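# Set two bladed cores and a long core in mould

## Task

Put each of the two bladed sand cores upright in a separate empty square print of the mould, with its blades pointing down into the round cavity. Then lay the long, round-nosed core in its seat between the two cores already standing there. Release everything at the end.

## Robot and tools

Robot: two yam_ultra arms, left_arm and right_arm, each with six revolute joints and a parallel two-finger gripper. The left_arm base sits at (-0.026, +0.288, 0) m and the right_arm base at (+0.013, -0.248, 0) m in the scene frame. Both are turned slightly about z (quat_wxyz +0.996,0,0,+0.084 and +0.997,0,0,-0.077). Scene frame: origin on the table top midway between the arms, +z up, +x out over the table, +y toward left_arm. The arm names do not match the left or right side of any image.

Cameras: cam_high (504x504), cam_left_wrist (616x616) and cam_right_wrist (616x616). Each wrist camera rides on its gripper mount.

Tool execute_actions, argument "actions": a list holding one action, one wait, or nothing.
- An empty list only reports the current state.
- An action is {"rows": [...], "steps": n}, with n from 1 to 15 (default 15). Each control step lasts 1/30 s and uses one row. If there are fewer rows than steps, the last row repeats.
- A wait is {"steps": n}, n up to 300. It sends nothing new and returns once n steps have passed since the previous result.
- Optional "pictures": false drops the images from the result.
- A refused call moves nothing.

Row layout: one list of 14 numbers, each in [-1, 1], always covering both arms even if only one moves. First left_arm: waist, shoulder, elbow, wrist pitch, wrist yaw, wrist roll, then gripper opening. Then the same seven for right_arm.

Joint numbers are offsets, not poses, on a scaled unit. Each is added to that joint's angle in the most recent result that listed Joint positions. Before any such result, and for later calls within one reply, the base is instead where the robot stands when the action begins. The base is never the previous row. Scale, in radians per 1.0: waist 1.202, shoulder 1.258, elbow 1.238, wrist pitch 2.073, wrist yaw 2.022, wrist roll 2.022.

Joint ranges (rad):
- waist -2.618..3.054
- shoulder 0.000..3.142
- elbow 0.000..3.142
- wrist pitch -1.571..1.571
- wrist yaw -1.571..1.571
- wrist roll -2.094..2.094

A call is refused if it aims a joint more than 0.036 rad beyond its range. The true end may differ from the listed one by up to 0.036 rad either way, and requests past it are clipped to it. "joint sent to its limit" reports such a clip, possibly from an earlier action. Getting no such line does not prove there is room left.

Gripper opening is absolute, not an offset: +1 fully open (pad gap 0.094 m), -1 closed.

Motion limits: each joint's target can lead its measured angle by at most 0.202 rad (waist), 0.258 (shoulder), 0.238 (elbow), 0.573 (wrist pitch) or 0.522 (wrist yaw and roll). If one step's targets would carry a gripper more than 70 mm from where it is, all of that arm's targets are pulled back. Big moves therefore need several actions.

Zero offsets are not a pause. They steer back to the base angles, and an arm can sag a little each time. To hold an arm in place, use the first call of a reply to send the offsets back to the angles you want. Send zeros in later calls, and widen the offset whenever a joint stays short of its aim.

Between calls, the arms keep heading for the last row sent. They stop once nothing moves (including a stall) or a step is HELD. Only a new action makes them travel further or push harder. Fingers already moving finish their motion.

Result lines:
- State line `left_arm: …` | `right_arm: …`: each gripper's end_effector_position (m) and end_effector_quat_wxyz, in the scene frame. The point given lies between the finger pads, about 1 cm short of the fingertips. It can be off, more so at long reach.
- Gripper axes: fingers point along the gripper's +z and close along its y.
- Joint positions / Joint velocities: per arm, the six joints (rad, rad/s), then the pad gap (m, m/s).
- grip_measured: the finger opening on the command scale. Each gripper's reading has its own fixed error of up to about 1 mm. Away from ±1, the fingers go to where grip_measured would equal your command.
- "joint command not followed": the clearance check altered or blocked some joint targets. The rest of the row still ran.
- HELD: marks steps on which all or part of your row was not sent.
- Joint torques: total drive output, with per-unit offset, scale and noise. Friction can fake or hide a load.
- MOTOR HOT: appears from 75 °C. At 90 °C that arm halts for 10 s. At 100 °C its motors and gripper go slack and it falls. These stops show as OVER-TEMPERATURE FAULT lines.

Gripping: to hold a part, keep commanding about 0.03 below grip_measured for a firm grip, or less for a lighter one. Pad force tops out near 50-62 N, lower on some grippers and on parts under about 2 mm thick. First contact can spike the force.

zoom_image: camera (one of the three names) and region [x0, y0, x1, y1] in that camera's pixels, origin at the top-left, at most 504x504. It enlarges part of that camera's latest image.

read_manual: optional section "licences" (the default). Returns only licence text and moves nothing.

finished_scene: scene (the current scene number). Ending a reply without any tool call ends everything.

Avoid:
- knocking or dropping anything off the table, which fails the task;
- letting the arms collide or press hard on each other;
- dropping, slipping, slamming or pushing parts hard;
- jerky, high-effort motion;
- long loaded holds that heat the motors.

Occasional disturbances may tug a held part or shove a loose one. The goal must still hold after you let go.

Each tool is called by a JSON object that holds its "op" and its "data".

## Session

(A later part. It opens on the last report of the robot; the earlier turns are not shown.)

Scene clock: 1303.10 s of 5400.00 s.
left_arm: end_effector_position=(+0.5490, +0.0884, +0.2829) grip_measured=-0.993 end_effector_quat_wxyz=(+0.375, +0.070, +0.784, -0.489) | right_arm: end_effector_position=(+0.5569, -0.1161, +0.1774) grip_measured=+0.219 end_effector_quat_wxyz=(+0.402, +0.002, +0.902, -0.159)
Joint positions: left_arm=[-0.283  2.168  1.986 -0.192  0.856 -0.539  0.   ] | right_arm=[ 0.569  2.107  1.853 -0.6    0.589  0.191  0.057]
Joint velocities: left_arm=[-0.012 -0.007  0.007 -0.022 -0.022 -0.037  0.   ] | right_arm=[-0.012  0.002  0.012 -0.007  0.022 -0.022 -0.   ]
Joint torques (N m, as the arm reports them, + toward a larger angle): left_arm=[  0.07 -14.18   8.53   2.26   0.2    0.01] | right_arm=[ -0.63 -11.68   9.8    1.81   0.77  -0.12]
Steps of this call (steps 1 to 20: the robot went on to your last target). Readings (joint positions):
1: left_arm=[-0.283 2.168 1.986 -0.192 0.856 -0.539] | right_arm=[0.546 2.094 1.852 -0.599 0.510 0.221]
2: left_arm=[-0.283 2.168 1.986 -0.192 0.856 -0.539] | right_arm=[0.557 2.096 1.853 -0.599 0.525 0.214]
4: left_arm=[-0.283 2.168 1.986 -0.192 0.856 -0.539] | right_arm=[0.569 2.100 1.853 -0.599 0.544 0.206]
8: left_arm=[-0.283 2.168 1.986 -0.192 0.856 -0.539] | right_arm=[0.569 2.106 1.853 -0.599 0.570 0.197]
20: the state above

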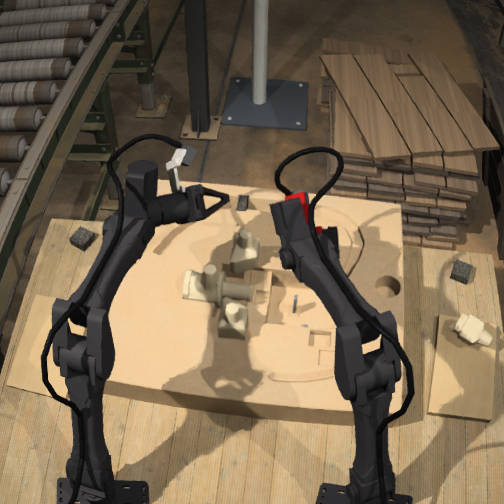

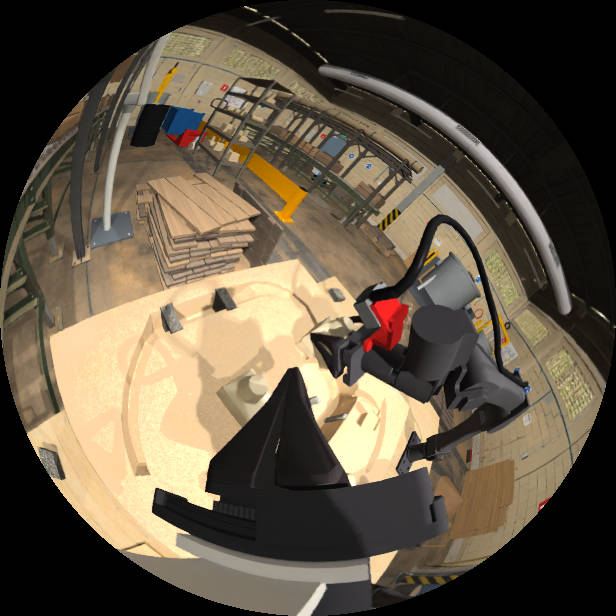

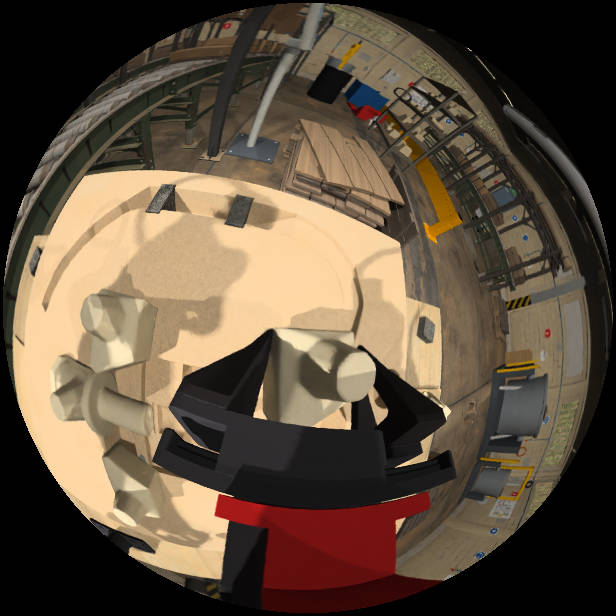

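{"op": "execute_actions", "data": {"actions": [{"rows":[[0,-0.02,0.01,0,0,0,-1,-0.01,-0.01,0.02,0.02,0.02,0,0.1],[0,-0.02,0.01,0,0,0,-1,-0.02,-0.01,0.01,0.02,0.02,-0.005,0.1],[0,-0.02,0.01,0,0,0,-1,-0.03,-0.005,0,0.02,0.02,-0.01,0.1],[0,-0.02,0.01,0,0,0,-1,-0.032,0,-0.01,0.02,0.02,-0.012,0.1],[0,-0.02,0.01,0,0,0,-1,-0.032,0,-0.015,0.02,0.02,-0.012,0.1],[0,-0.02,0.01,0,0,0,-1,-0.032,0,-0.02,0.02,0.02,-0.012,0.1],[0,-0.02,0.01,0,0,0,-1,-0.032,0,-0.025,0.02,0.02,-0.012,0.1]]}], "pictures": false}}

{"op": "execute_actions", "data": {"actions": [{"steps":10}]}}

{"op": "zoom_image", "data": {"camera": "cam_left_wrist", "region": [270,305,360,385]}}

Scene clock: 1317.17 s of 5400.00 s.
left_arm: end_effector_position=(+0.5490, +0.0884, +0.2829) grip_measured=-0.993 end_effector_quat_wxyz=(+0.375, +0.070, +0.784, -0.489) | right_arm: end_effector_position=(+0.5558, -0.1398, +0.1526) grip_measured=+0.219 end_effector_quat_wxyz=(+0.374, +0.004, +0.909, -0.183)
Joint positions: left_arm=[-0.283  2.168  1.986 -0.192  0.856 -0.539  0.   ] | right_arm=[ 0.532  2.126  1.813 -0.597  0.597  0.176  0.057]
Joint velocities: left_arm=[ 0.007 -0.012  0.012 -0.037  0.022 -0.051  0.   ] | right_arm=[-0.007  0.007 -0.002 -0.007 -0.022 -0.081  0.   ]
Joint torques (N m, as the arm reports them, + toward a larger angle): left_arm=[  0.1  -14.11   8.55   2.26   0.18   0.01] | right_arm=[ -0.16 -11.97   7.6    1.71   0.71  -0.11]
Steps of this call (steps 1 to 15: the robot went on to your last target; steps 16 to 90: nothing new was sent; then 10.57 s passed at rest; steps 91 to 105: all 15 steps of this action). Readings (joint positions):
91: left_arm=[-0.283 2.168 1.986 -0.192 0.856 -0.539] | right_arm=[0.569 2.107 1.853 -0.600 0.590 0.191]
92: left_arm=[-0.283 2.168 1.986 -0.192 0.856 -0.539] | right_arm=[0.568 2.107 1.853 -0.600 0.590 0.190]
94: left_arm=[-0.283 2.168 1.986 -0.192 0.856 -0.539] | right_arm=[0.561 2.107 1.851 -0.599 0.590 0.186]
98: left_arm=[-0.283 2.168 1.986 -0.192 0.856 -0.539] | right_arm=[0.539 2.108 1.827 -0.595 0.594 0.180]
105: the state above

Scene clock: 1317.50 s of 5400.00 s.
left_arm: end_effector_position=(+0.5490, +0.0884, +0.2829) grip_measured=-0.993 end_effector_quat_wxyz=(+0.375, +0.070, +0.784, -0.489) | right_arm: end_effector_position=(+0.5559, -0.1399, +0.1527) grip_measured=+0.219 end_effector_quat_wxyz=(+0.374, +0.004, +0.909, -0.184)
Joint positions: left_arm=[-0.283  2.168  1.986 -0.192  0.856 -0.539  0.   ] | right_arm=[ 0.532  2.126  1.813 -0.597  0.598  0.175  0.057]
Joint velocities: left_arm=[-0.002 -0.002  0.002 -0.037 -0.007 -0.007  0.001] | right_arm=[-0.012 -0.002 -0.007 -0.037  0.022 -0.007 -0.   ]
Joint torques (N m, as the arm reports them, + toward a larger angle): left_arm=[  0.05 -14.09   8.52   2.28   0.2    0.  ] | right_arm=[ -0.16 -12.02   7.61   1.73   0.7   -0.1 ]
Steps of this call (steps 1 to 10: the robot went on to your last target). Readings (joint positions):
1: left_arm=[-0.283 2.168 1.986 -0.192 0.856 -0.539] | right_arm=[0.532 2.126 1.813 -0.597 0.597 0.176]
2: left_arm=[-0.283 2.168 1.986 -0.192 0.856 -0.539] | right_arm=[0.532 2.126 1.813 -0.597 0.598 0.176]
4: left_arm=[-0.283 2.168 1.986 -0.192 0.856 -0.539] | right_arm=[0.532 2.126 1.813 -0.597 0.598 0.175]
8: left_arm=[-0.283 2.168 1.986 -0.192 0.856 -0.539] | right_arm=[0.532 2.126 1.813 -0.597 0.598 0.175]
10: the state above

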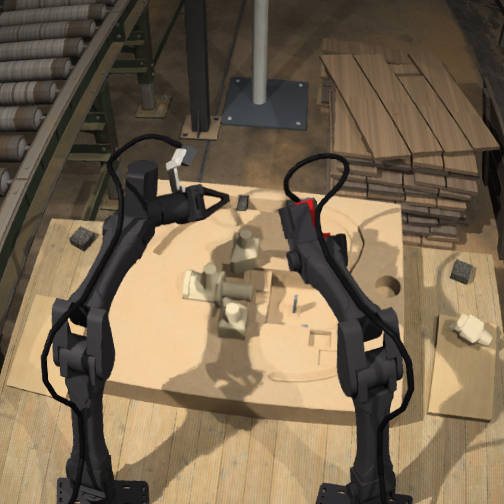

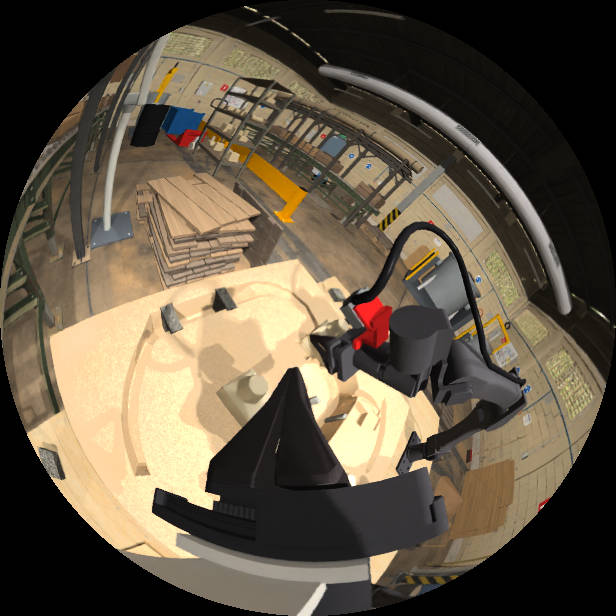

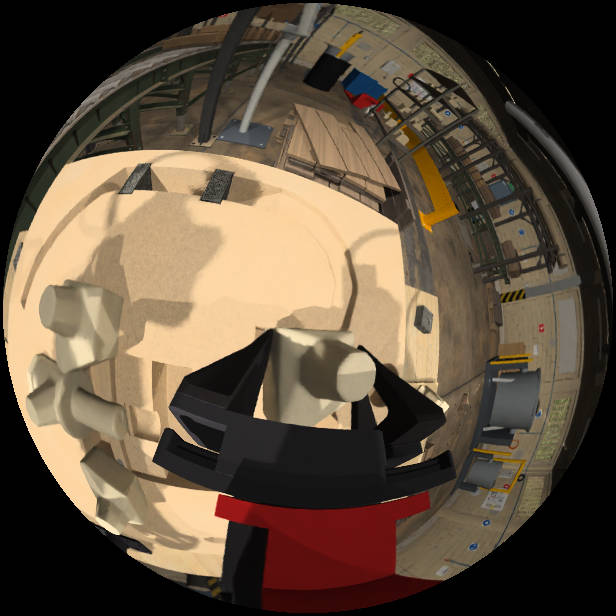

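Region (270, 305, 360, 385) of cam_left_wrist's 616x616 image, scaled by 5.600, with more detail than that image has.

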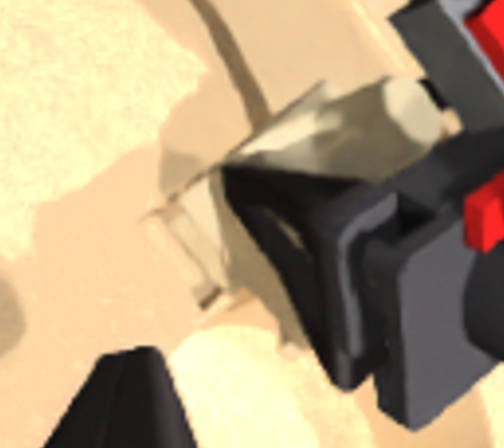

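{"op": "execute_actions", "data": {"actions": [{"rows":[[0,-0.02,0.01,0,0,0,-1,0,-0.03,0.03,0.02,0.015,0,0.1],[0,-0.02,0.01,0,0,0,-1,0,-0.03,0.04,0.02,0.015,0,0.1],[0,-0.02,0.01,0,0,0,-1,0.005,-0.03,0.046,0.02,0.015,0,0.1],[0,-0.02,0.01,0,0,0,-1,0.008,-0.03,0.046,0.02,0.015,0,0.1],[0,-0.02,0.01,0,0,0,-1,0.011,-0.03,0.046,0.02,0.015,0,0.1],[0,-0.02,0.01,0,0,0,-1,0.013,-0.03,0.046,0.02,0.015,0,0.1]]}]}}

{"op": "zoom_image", "data": {"camera": "cam_left_wrist", "region": [270,305,360,385]}}

Scene clock: 1324.07 s of 5400.00 s.
left_arm: end_effector_position=(+0.5490, +0.0884, +0.2829) grip_measured=-0.993 end_effector_quat_wxyz=(+0.375, +0.070, +0.784, -0.489) | right_arm: end_effector_position=(+0.5573, -0.1353, +0.1576) grip_measured=+0.219 end_effector_quat_wxyz=(+0.380, +0.003, +0.907, -0.180)
Joint positions: left_arm=[-0.283  2.168  1.986 -0.192  0.856 -0.539  0.   ] | right_arm=[ 0.539  2.126  1.826 -0.597  0.598  0.175  0.057]
Joint velocities: left_arm=[-0.022 -0.017  0.012 -0.095 -0.007 -0.007  0.   ] | right_arm=[-0.007 -0.007 -0.012 -0.051  0.007 -0.007  0.001]
Joint torques (N m, as the arm reports them, + toward a larger angle): left_arm=[  0.06 -14.11   8.59   2.26   0.19   0.02] | right_arm=[  0.77 -13.22   9.86   1.79   0.68   0.  ]
Steps of this call (steps 1 to 15: the robot went on to your last target; steps 16 to 90: nothing new was sent; then 3.07 s passed at rest; steps 91 to 105: all 15 steps of this action). Readings (joint positions):
91: left_arm=[-0.283 2.168 1.986 -0.192 0.856 -0.539] | right_arm=[0.532 2.126 1.813 -0.597 0.598 0.175]
92: left_arm=[-0.283 2.168 1.986 -0.192 0.856 -0.539] | right_arm=[0.532 2.126 1.813 -0.597 0.598 0.175]
94: left_arm=[-0.283 2.168 1.986 -0.192 0.856 -0.539] | right_arm=[0.532 2.126 1.816 -0.597 0.598 0.175]
98: left_arm=[-0.283 2.168 1.986 -0.192 0.856 -0.539] | right_arm=[0.534 2.126 1.825 -0.597 0.598 0.175]
105: the state above

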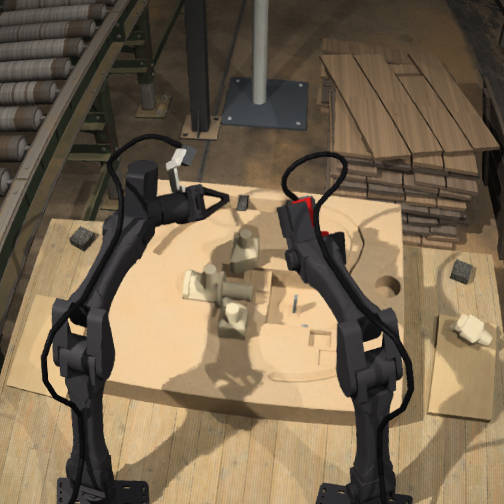

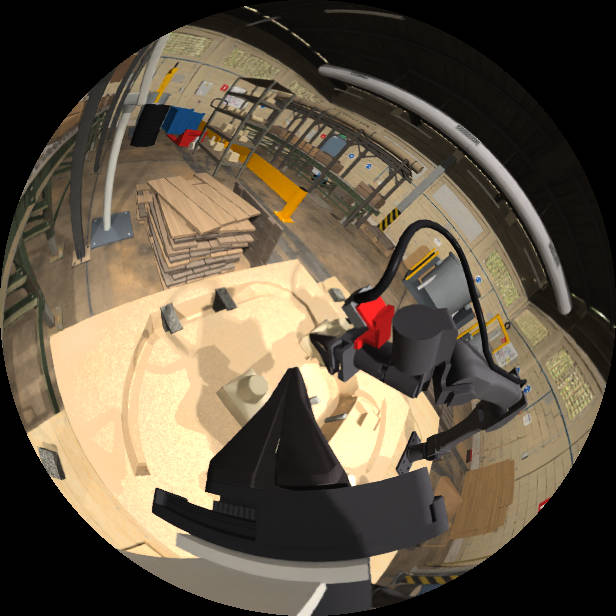

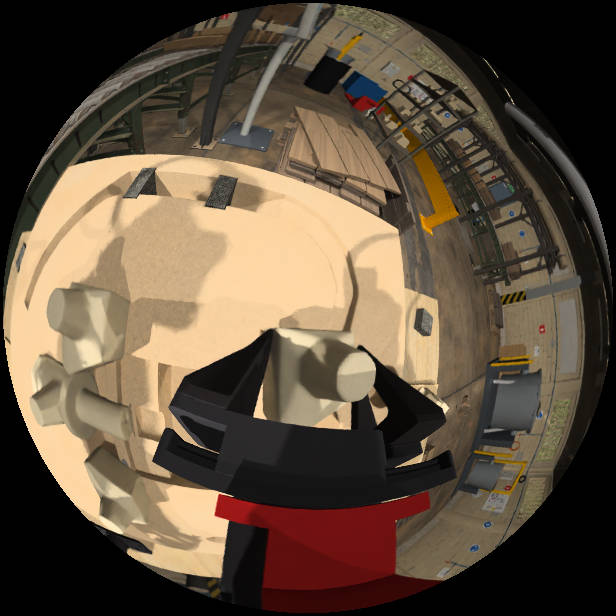

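Region (270, 305, 360, 385) of cam_left_wrist's 616x616 image, scaled by 5.600, with more detail than that image has.

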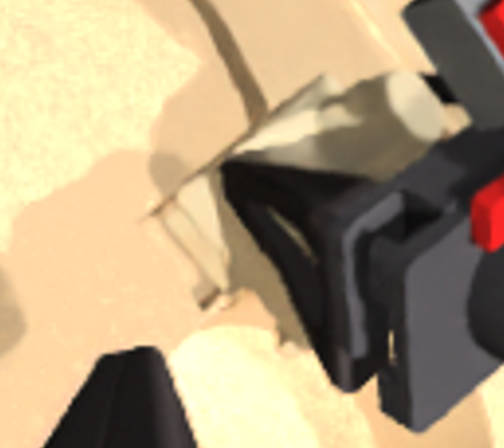

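{"op": "execute_actions", "data": {"actions": [{"rows":[[0,-0.02,0.01,0,0,0,-1,0.01,-0.02,0.02,0.02,0.015,0,0.1],[0,-0.02,0.01,0,0,0,-1,0.01,-0.015,0.015,0.02,0.015,0,0.1],[0,-0.02,0.01,0,0,0,-1,0.01,-0.01,0.01,0.02,0.015,0,0.1],[0,-0.02,0.01,0,0,0,-1,0.01,-0.005,0.01,0.02,0.015,0,0.1],[0,-0.02,0.01,0,0,0,-1,0.01,0,0.01,0.02,0.015,0,0.1]]}]}}

{"op": "zoom_image", "data": {"camera": "cam_left_wrist", "region": [270,305,360,385]}}

Scene clock: 1330.70 s of 5400.00 s.
left_arm: end_effector_position=(+0.5490, +0.0884, +0.2829) grip_measured=-0.993 end_effector_quat_wxyz=(+0.375, +0.070, +0.784, -0.489) | right_arm: end_effector_position=(+0.5578, -0.1346, +0.1521) grip_measured=+0.219 end_effector_quat_wxyz=(+0.376, +0.001, +0.908, -0.183)
Joint positions: left_arm=[-0.283  2.168  1.986 -0.192  0.856 -0.539  0.   ] | right_arm=[ 0.54   2.138  1.826 -0.595  0.601  0.175  0.057]
Joint velocities: left_arm=[ 0.007 -0.002 -0.012 -0.037  0.066  0.022 -0.   ] | right_arm=[-0.012  0.002 -0.022  0.007 -0.007 -0.037 -0.   ]
Joint torques (N m, as the arm reports them, + toward a larger angle): left_arm=[  0.14 -14.14   8.55   2.26   0.19  -0.01] | right_arm=[  0.93 -11.55   7.76   1.74   0.66  -0.02]
Steps of this call (steps 1 to 15: the robot went on to your last target; steps 16 to 90: nothing new was sent; then 3.13 s passed at rest; steps 91 to 105: all 15 steps of this action). Readings (joint positions):
91: left_arm=[-0.283 2.168 1.986 -0.192 0.856 -0.539] | right_arm=[0.539 2.126 1.826 -0.597 0.598 0.175]
92: left_arm=[-0.283 2.168 1.986 -0.192 0.856 -0.539] | right_arm=[0.539 2.126 1.826 -0.597 0.598 0.175]
94: left_arm=[-0.283 2.168 1.986 -0.192 0.856 -0.539] | right_arm=[0.539 2.126 1.826 -0.597 0.598 0.175]
98: left_arm=[-0.283 2.168 1.986 -0.192 0.856 -0.539] | right_arm=[0.539 2.132 1.826 -0.597 0.598 0.175]
105: the state above

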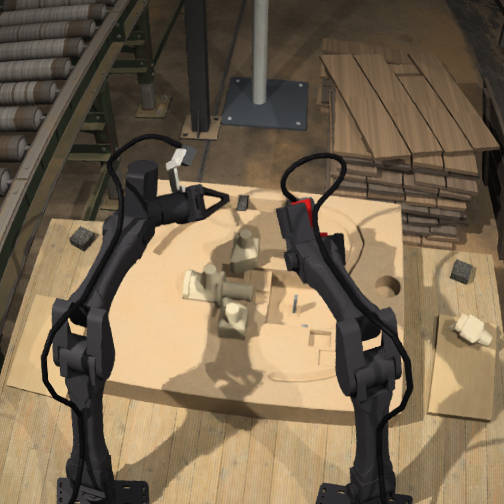

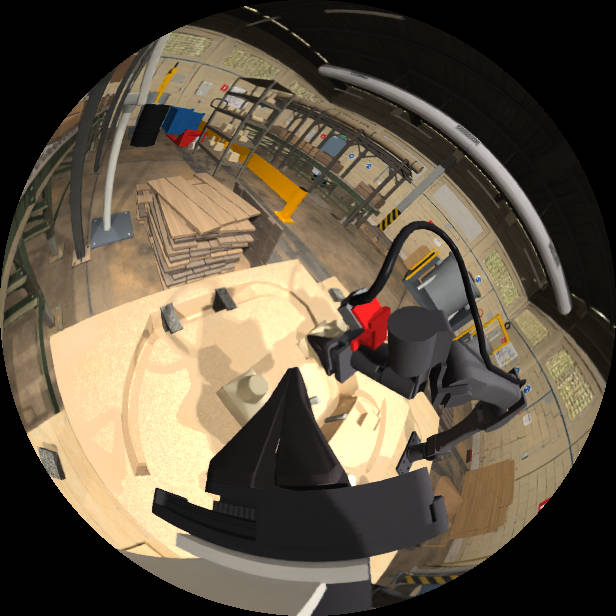

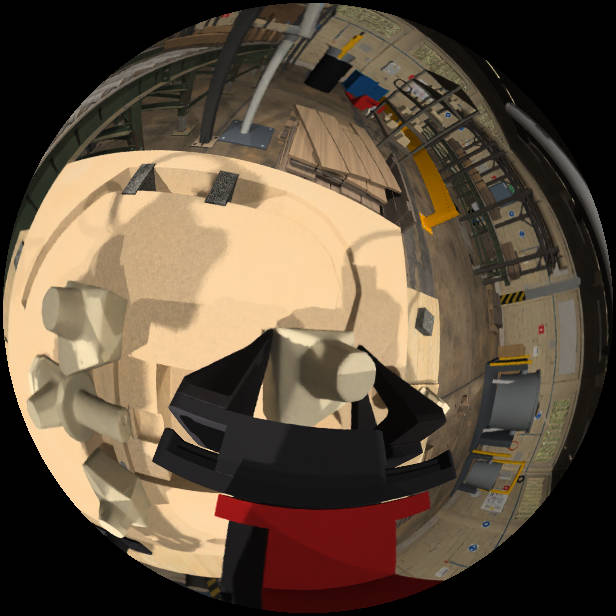

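Region (270, 305, 360, 385) of cam_left_wrist's 616x616 image, scaled by 5.600, with more detail than that image has.

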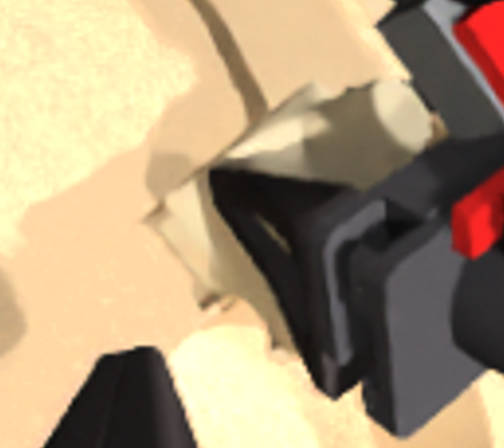

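{"op": "execute_actions", "data": {"actions": [{"rows":[[0,-0.02,0.01,0,0,0,-1,0.01,-0.03,0.03,0.02,0.01,0,0.1],[0,-0.02,0.01,0,0,0,-1,0.012,-0.035,0.03,0.02,0.01,0,0.1],[0,-0.02,0.01,0,0,0,-1,0.015,-0.035,0.03,0.02,0.01,0,0.1],[0,-0.02,0.01,0,0,0,-1,0.017,-0.035,0.03,0.02,0.01,0,0.1],[0,-0.02,0.01,0,0,0,-1,0.017,-0.035,0.03,0.02,0.01,0,0.1],[0,-0.02,0.01,0,0,0,-1,0.017,-0.035,0.03,0.02,0.01,0,0.1],[0,-0.02,0.01,0,0,0,-1,0.017,-0.035,0.03,0.02,0.01,0,0.1],[0,-0.02,0.01,0,0,0,-1,0.017,-0.02,0.02,0.02,0.01,0,0.1],[0,-0.02,0.01,0,0,0,-1,0.017,-0.01,0.01,0.02,0.01,0,0.1],[0,-0.02,0.01,0,0,0,-1,0.017,0,0.01,0.02,0.01,0,0.1]]}]}}

{"op": "zoom_image", "data": {"camera": "cam_left_wrist", "region": [270,305,360,385]}}

Scene clock: 1339.07 s of 5400.00 s.
left_arm: end_effector_position=(+0.5490, +0.0884, +0.2829) grip_measured=-0.993 end_effector_quat_wxyz=(+0.375, +0.070, +0.784, -0.489) | right_arm: end_effector_position=(+0.5572, -0.1297, +0.1524) grip_measured=+0.219 end_effector_quat_wxyz=(+0.378, -0.003, +0.908, -0.181)
Joint positions: left_arm=[-0.283  2.168  1.986 -0.192  0.856 -0.539  0.   ] | right_arm=[ 0.549  2.138  1.826 -0.593  0.601  0.175  0.057]
Joint velocities: left_arm=[-0.022 -0.002  0.012 -0.007  0.051  0.037 -0.   ] | right_arm=[ 0.007 -0.007 -0.007 -0.022  0.007  0.037  0.001]
Joint torques (N m, as the arm reports them, + toward a larger angle): left_arm=[  0.06 -14.06   8.53   2.25   0.2    0.01] | right_arm=[  1.11 -10.85   7.73   1.75   0.55  -0.01]
Steps of this call (steps 1 to 15: the robot went on to your last target; steps 16 to 90: nothing new was sent; then 4.87 s passed at rest; steps 91 to 105: all 15 steps of this action). Readings (joint positions):
91: left_arm=[-0.283 2.168 1.986 -0.192 0.856 -0.539] | right_arm=[0.540 2.138 1.826 -0.595 0.601 0.175]
92: left_arm=[-0.283 2.168 1.986 -0.192 0.856 -0.539] | right_arm=[0.540 2.138 1.826 -0.595 0.601 0.175]
94: left_arm=[-0.283 2.168 1.986 -0.192 0.856 -0.539] | right_arm=[0.542 2.138 1.826 -0.595 0.601 0.175]
98: left_arm=[-0.283 2.168 1.986 -0.192 0.856 -0.539] | right_arm=[0.547 2.138 1.826 -0.594 0.601 0.175]
105: the state above

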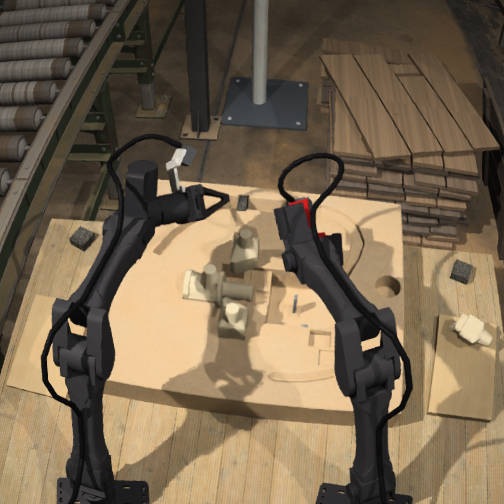

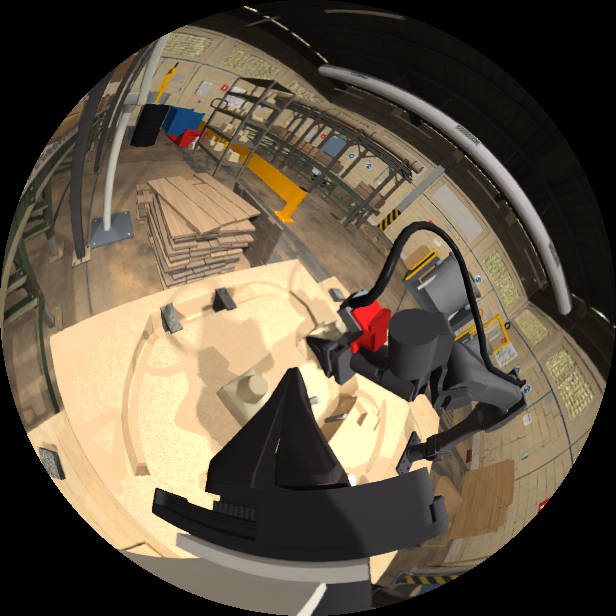

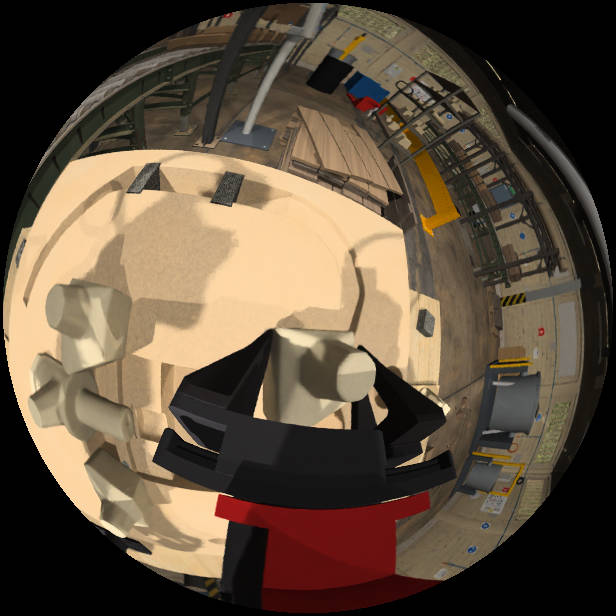

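Region (270, 305, 360, 385) of cam_left_wrist's 616x616 image, scaled by 5.600, with more detail than that image has.

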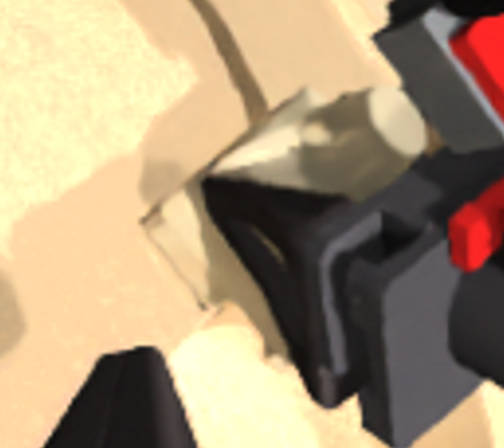

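{"op": "execute_actions", "data": {"actions": [{"rows":[[0,-0.02,0.01,0,0,0,-1,0,0,0.02,0.02,0.01,0,0.1],[0,-0.02,0.01,0,0,0,-1,0,0.005,0.03,0.02,0.01,0,0.1],[0,-0.02,0.01,0,0,0,-1,0,0.01,0.035,0.025,0.01,0,0.1],[0,-0.02,0.01,0,0,0,-1,0,0.015,0.04,0.025,0.01,0,0.1],[0,-0.02,0.01,0,0,0,-1,0,0.02,0.04,0.025,0.01,0,0.1]]}]}}

{"op": "zoom_image", "data": {"camera": "cam_left_wrist", "region": [270,305,360,385]}}

Scene clock: 1345.97 s of 5400.00 s.
left_arm: end_effector_position=(+0.5490, +0.0884, +0.2829) grip_measured=-0.993 end_effector_quat_wxyz=(+0.375, +0.070, +0.784, -0.489) | right_arm: end_effector_position=(+0.5610, -0.1297, +0.1492) grip_measured=+0.219 end_effector_quat_wxyz=(+0.379, -0.001, +0.907, -0.185)
Joint positions: left_arm=[-0.283  2.168  1.986 -0.192  0.856 -0.539  0.   ] | right_arm=[ 0.549  2.156  1.838 -0.586  0.611  0.175  0.057]
Joint velocities: left_arm=[ 0.002 -0.002  0.002  0.007  0.037  0.037  0.001] | right_arm=[-0.022 -0.002 -0.002  0.022 -0.022  0.022 -0.   ]
Joint torques (N m, as the arm reports them, + toward a larger angle): left_arm=[  0.03 -14.06   8.52   2.26   0.2    0.01] | right_arm=[ -0.01 -10.42   9.41   1.79   0.44   0.  ]
Steps of this call (steps 1 to 15: the robot went on to your last target; steps 16 to 90: nothing new was sent; then 3.40 s passed at rest; steps 91 to 105: all 15 steps of this action). Readings (joint positions):
91: left_arm=[-0.283 2.168 1.986 -0.192 0.856 -0.539] | right_arm=[0.549 2.138 1.826 -0.593 0.601 0.175]
92: left_arm=[-0.283 2.168 1.986 -0.192 0.856 -0.539] | right_arm=[0.549 2.139 1.826 -0.593 0.601 0.175]
94: left_arm=[-0.283 2.168 1.986 -0.192 0.856 -0.539] | right_arm=[0.549 2.145 1.828 -0.587 0.601 0.175]
98: left_arm=[-0.283 2.168 1.986 -0.192 0.856 -0.539] | right_arm=[0.549 2.156 1.838 -0.586 0.611 0.175]
105: the state above

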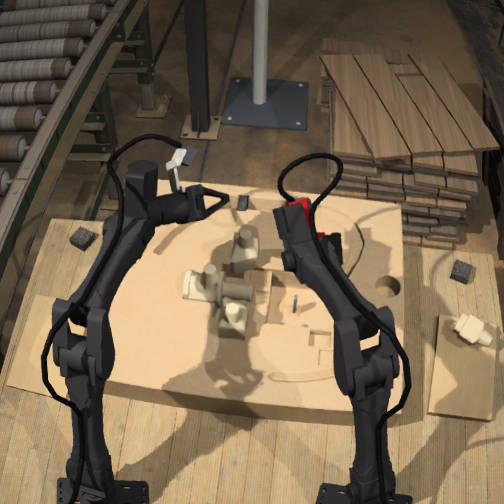

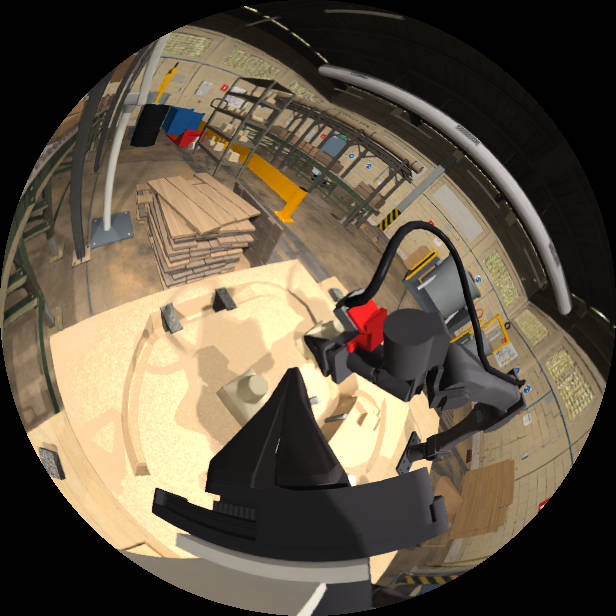

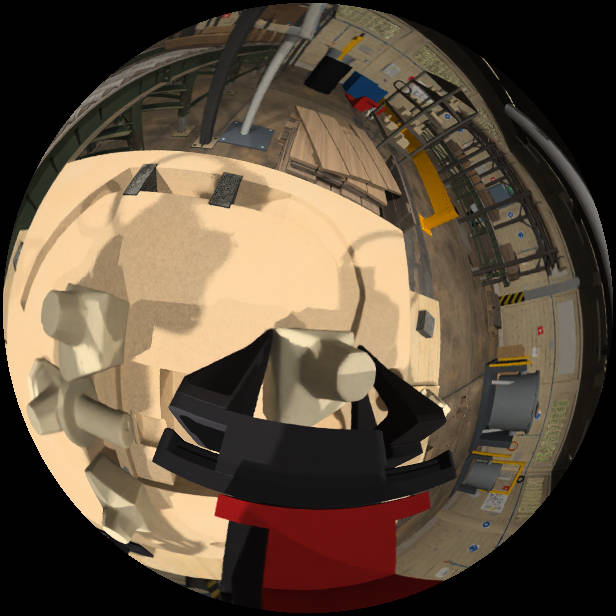

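Region (270, 305, 360, 385) of cam_left_wrist's 616x616 image, scaled by 5.600, with more detail than that image has.

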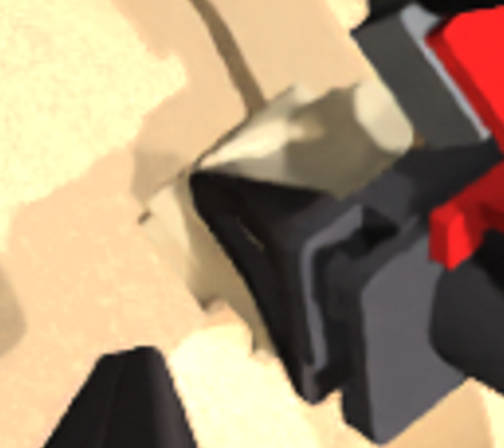

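{"op": "execute_actions", "data": {"actions": [{"rows":[[0,-0.02,0.01,0,0,0,-1,-0.005,0,0.02,0.02,0.015,0,0.1],[0,-0.02,0.01,0,0,0,-1,-0.008,0.005,0.02,0.015,0.015,0,0.1],[0,-0.02,0.01,0,0,0,-1,-0.01,0.01,0.02,0.01,0.015,0,0.1],[0,-0.02,0.01,0,0,0,-1,-0.01,0.015,0.02,0.005,0.015,0,0.1],[0,-0.02,0.01,0,0,0,-1,-0.01,0.02,0.02,0.005,0.015,0,0.1]]}]}}

{"op": "zoom_image", "data": {"camera": "cam_left_wrist", "region": [270,305,360,385]}}

Scene clock: 1359.30 s of 5400.00 s.
left_arm: end_effector_position=(+0.5490, +0.0884, +0.2829) grip_measured=-0.993 end_effector_quat_wxyz=(+0.375, +0.070, +0.784, -0.489) | right_arm: end_effector_position=(+0.5612, -0.1313, +0.1382) grip_measured=+0.219 end_effector_quat_wxyz=(+0.370, -0.002, +0.909, -0.192)
Joint positions: left_arm=[-0.283  2.168  1.986 -0.192  0.856 -0.539  0.   ] | right_arm=[ 0.548  2.177  1.838 -0.588  0.619  0.177  0.057]
Joint velocities: left_arm=[ 0.002  0.012 -0.002 -0.081  0.007  0.051 -0.   ] | right_arm=[-0.007 -0.007 -0.032  0.066  0.007 -0.037 -0.001]
Joint torques (N m, as the arm reports them, + toward a larger angle): left_arm=[  0.05 -14.06   8.58   2.25   0.2    0.  ] | right_arm=[ -1.03 -10.82   8.55   1.46   0.59  -0.03]
Steps of this call (steps 1 to 15: the robot went on to your last target; steps 16 to 90: nothing new was sent; then 9.83 s passed at rest; steps 91 to 105: all 15 steps of this action). Readings (joint positions):
91: left_arm=[-0.283 2.168 1.986 -0.192 0.856 -0.539] | right_arm=[0.549 2.156 1.838 -0.586 0.611 0.175]
92: left_arm=[-0.283 2.168 1.986 -0.192 0.856 -0.539] | right_arm=[0.549 2.156 1.838 -0.586 0.612 0.175]
94: left_arm=[-0.283 2.168 1.986 -0.192 0.856 -0.539] | right_arm=[0.549 2.157 1.838 -0.587 0.612 0.175]
98: left_arm=[-0.283 2.168 1.986 -0.192 0.856 -0.539] | right_arm=[0.549 2.165 1.838 -0.590 0.615 0.175]
105: the state above

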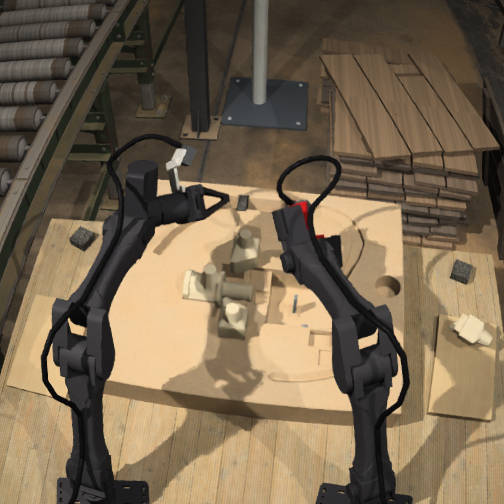

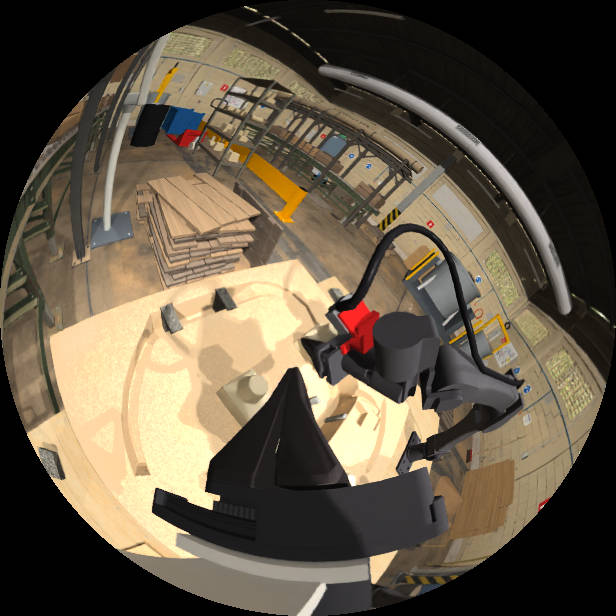

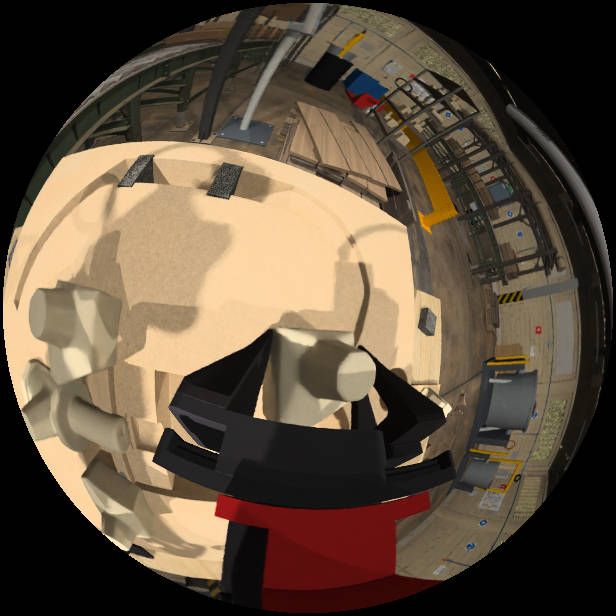

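Region (270, 305, 360, 385) of cam_left_wrist's 616x616 image, scaled by 5.600, with more detail than that image has.

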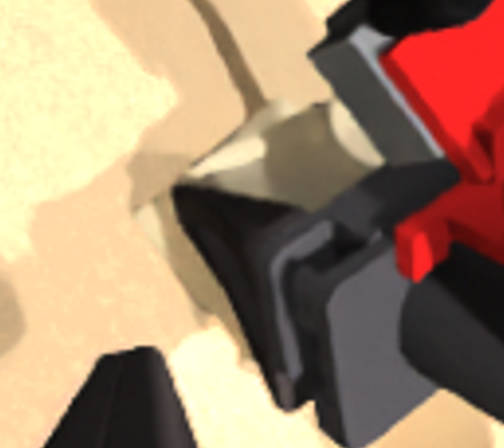

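In. Release and withdraw.

{"op": "execute_actions", "data": {"actions": [{"rows":[[0,-0.02,0.01,0,0,0,-1,0,0.01,0.01,0.005,0,0,0.15],[0,-0.02,0.01,0,0,0,-1,0,0.01,0.01,0.005,0,0,0.19],[0,-0.02,0.01,0,0,0,-1,0,0,0.01,0.005,0,0,0.22],[0,-0.02,0.01,0,0,0,-1,0,0,0.01,0.005,0,0,0.25],[0,-0.02,0.01,0,0,0,-1,0,-0.01,0.01,0.005,0,0,0.3],[0,-0.02,0.01,0,0,0,-1,0,-0.01,0.01,0.005,0,0,0.45],[0,-0.02,0.01,0,0,0,-1,0,-0.01,0.01,0.005,0,0,0.65],[0,-0.02,0.01,0,0,0,-1,0,-0.02,0.01,0.005,0,0,0.85],[0,-0.02,0.01,0,0,0,-1,0,-0.03,0.01,0,0,0,1],[0,-0.02,0.01,0,0,0,-1,0.005,-0.05,0,0,0,0,1],[0,-0.02,0.01,0,0,0,-1,0.01,-0.07,-0.01,-0.01,0,0,1],[0,-0.02,0.01,0,0,0,-1,0.015,-0.09,-0.02,-0.015,0,0,1],[0,-0.02,0.01,0,0,0,-1,0.02,-0.11,-0.03,-0.02,0,0,1],[0,-0.02,0.01,0,0,0,-1,0.025,-0.13,-0.04,-0.025,0,0,1],[0,-0.02,0.01,0,0,0,-1,0.03,-0.15,-0.05,-0.03,0,0,1]]}], "pictures": false}}

{"op": "execute_actions", "data": {"actions": [{"rows":[[0,-0.02,0.01,0,0,0,-1,0.01,-0.08,-0.02,-0.02,0,0,1],[0,-0.02,0.01,0,0,0,-1,0.01,-0.11,-0.03,-0.03,0,0,1],[0,-0.02,0.01,0,0,0,-1,0.01,-0.14,-0.04,-0.04,0,0,1],[0,-0.02,0.01,0,0,0,-1,0.01,-0.17,-0.05,-0.05,0,0,1],[0,-0.02,0.01,0,0,0,-1,0.01,-0.2,-0.06,-0.06,0,0,1],[0,-0.02,0.01,0,0,0,-1,0.01,-0.23,-0.07,-0.07,0,0,1],[0,-0.02,0.01,0,0,0,-1,0.01,-0.26,-0.08,-0.08,0,0,1],[0,-0.02,0.01,0,0,0,-1,0.01,-0.29,-0.09,-0.09,0,0,1]]}]}}

{"op": "zoom_image", "data": {"camera": "cam_left_wrist", "region": [270,305,360,385]}}

Scene clock: 1378.37 s of 5400.00 s.
left_arm: end_effector_position=(+0.5490, +0.0884, +0.2829) grip_measured=-0.993 end_effector_quat_wxyz=(+0.375, +0.070, +0.784, -0.489) | right_arm: end_effector_position=(+0.5456, -0.1313, +0.1669) grip_measured=+1.000 end_effector_quat_wxyz=(+0.381, -0.003, +0.906, -0.185)
Joint positions: left_arm=[-0.283  2.168  1.986 -0.192  0.856 -0.539  0.   ] | right_arm=[ 0.558  2.084  1.795 -0.614  0.616  0.177  0.094]
Joint velocities: left_arm=[-0.007 -0.007 -0.002  0.007 -0.051 -0.022 -0.001] | right_arm=[ 0.134 -0.828 -0.31  -0.227  0.037 -0.037  0.   ]
Joint torques (N m, as the arm reports them, + toward a larger angle): left_arm=[  0.07 -14.15   8.57   2.27   0.19   0.01] | right_arm=[  1.65 -13.61   7.02   1.4    0.33  -0.02]
Steps of this call (steps 1 to 15: the robot went on to your last target; steps 16 to 90: nothing new was sent; then 15.57 s passed at rest; steps 91 to 105: all 15 steps of this action). Readings (joint positions):
91: left_arm=[-0.283 2.168 1.986 -0.192 0.856 -0.539] | right_arm=[0.548 2.177 1.838 -0.588 0.618 0.177]
92: left_arm=[-0.283 2.168 1.986 -0.192 0.856 -0.539] | right_arm=[0.548 2.177 1.838 -0.588 0.617 0.177]
94: left_arm=[-0.283 2.168 1.986 -0.192 0.856 -0.539] | right_arm=[0.548 2.177 1.838 -0.588 0.617 0.177]
98: left_arm=[-0.283 2.168 1.986 -0.192 0.856 -0.539] | right_arm=[0.548 2.177 1.838 -0.586 0.617 0.177]
105: the state above

Scene clock: 1378.87 s of 5400.00 s.
left_arm: end_effector_position=(+0.5490, +0.0884, +0.2829) grip_measured=-0.993 end_effector_quat_wxyz=(+0.375, +0.070, +0.784, -0.489) | right_arm: end_effector_position=(+0.4726, -0.1573, +0.2940) grip_measured=+1.000 end_effector_quat_wxyz=(+0.444, +0.017, +0.882, -0.155)
Joint positions: left_arm=[-0.283  2.168  1.986 -0.192  0.856 -0.539  0.   ] | right_arm=[ 0.568  1.702  1.706 -0.756  0.614  0.177  0.094]
Joint velocities: left_arm=[-0.012 -0.002  0.002  0.037 -0.095  0.037  0.   ] | right_arm=[ 0.002  0.09  -0.056 -0.125 -0.022 -0.037  0.   ]
Joint torques (N m, as the arm reports them, + toward a larger angle): left_arm=[  0.03 -14.08   8.59   2.27   0.19   0.01] | right_arm=[ 0.19 -6.29  5.75  1.33  0.28  0.02]
Steps of this call (steps 1 to 15: all 15 steps of this action). Readings (joint positions):
1: left_arm=[-0.283 2.168 1.986 -0.192 0.856 -0.539] | right_arm=[0.563 2.057 1.787 -0.623 0.615 0.177]
2: left_arm=[-0.283 2.168 1.986 -0.192 0.856 -0.539] | right_arm=[0.566 2.029 1.780 -0.629 0.614 0.177]
4: left_arm=[-0.283 2.168 1.986 -0.192 0.856 -0.539] | right_arm=[0.568 1.966 1.762 -0.647 0.613 0.177]
8: left_arm=[-0.283 2.168 1.986 -0.192 0.856 -0.539] | right_arm=[0.568 1.814 1.716 -0.708 0.612 0.177]
15: the state above

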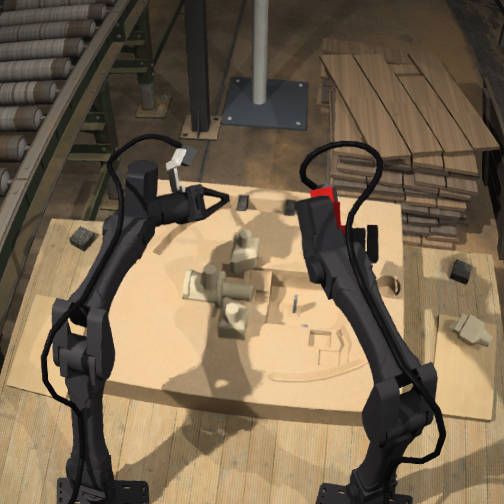

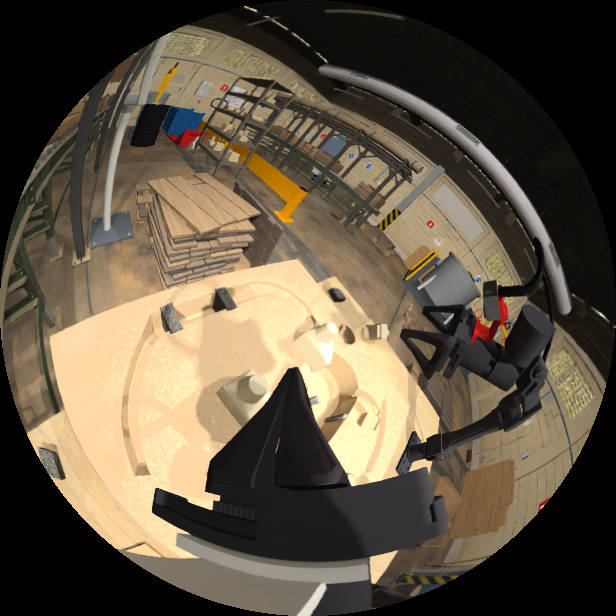

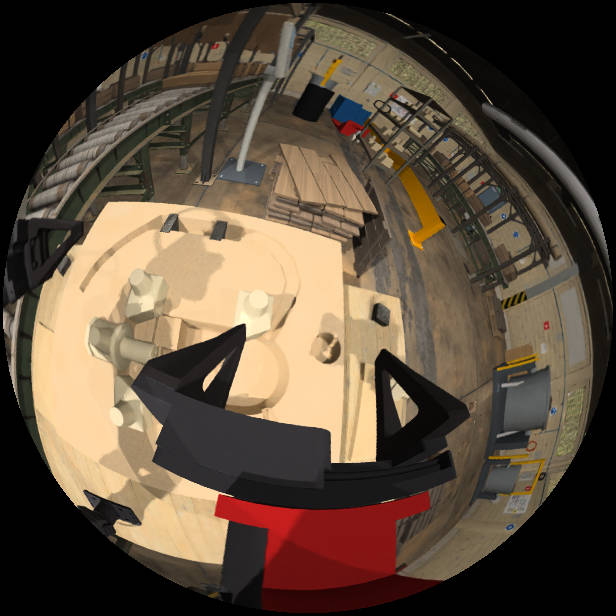

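Region (270, 305, 360, 385) of cam_left_wrist's 616x616 image, scaled by 5.600, with more detail than that image has.

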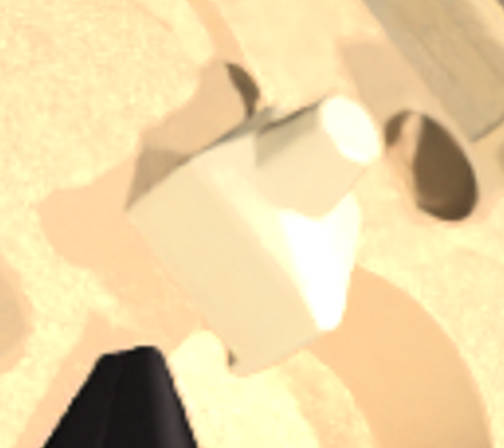

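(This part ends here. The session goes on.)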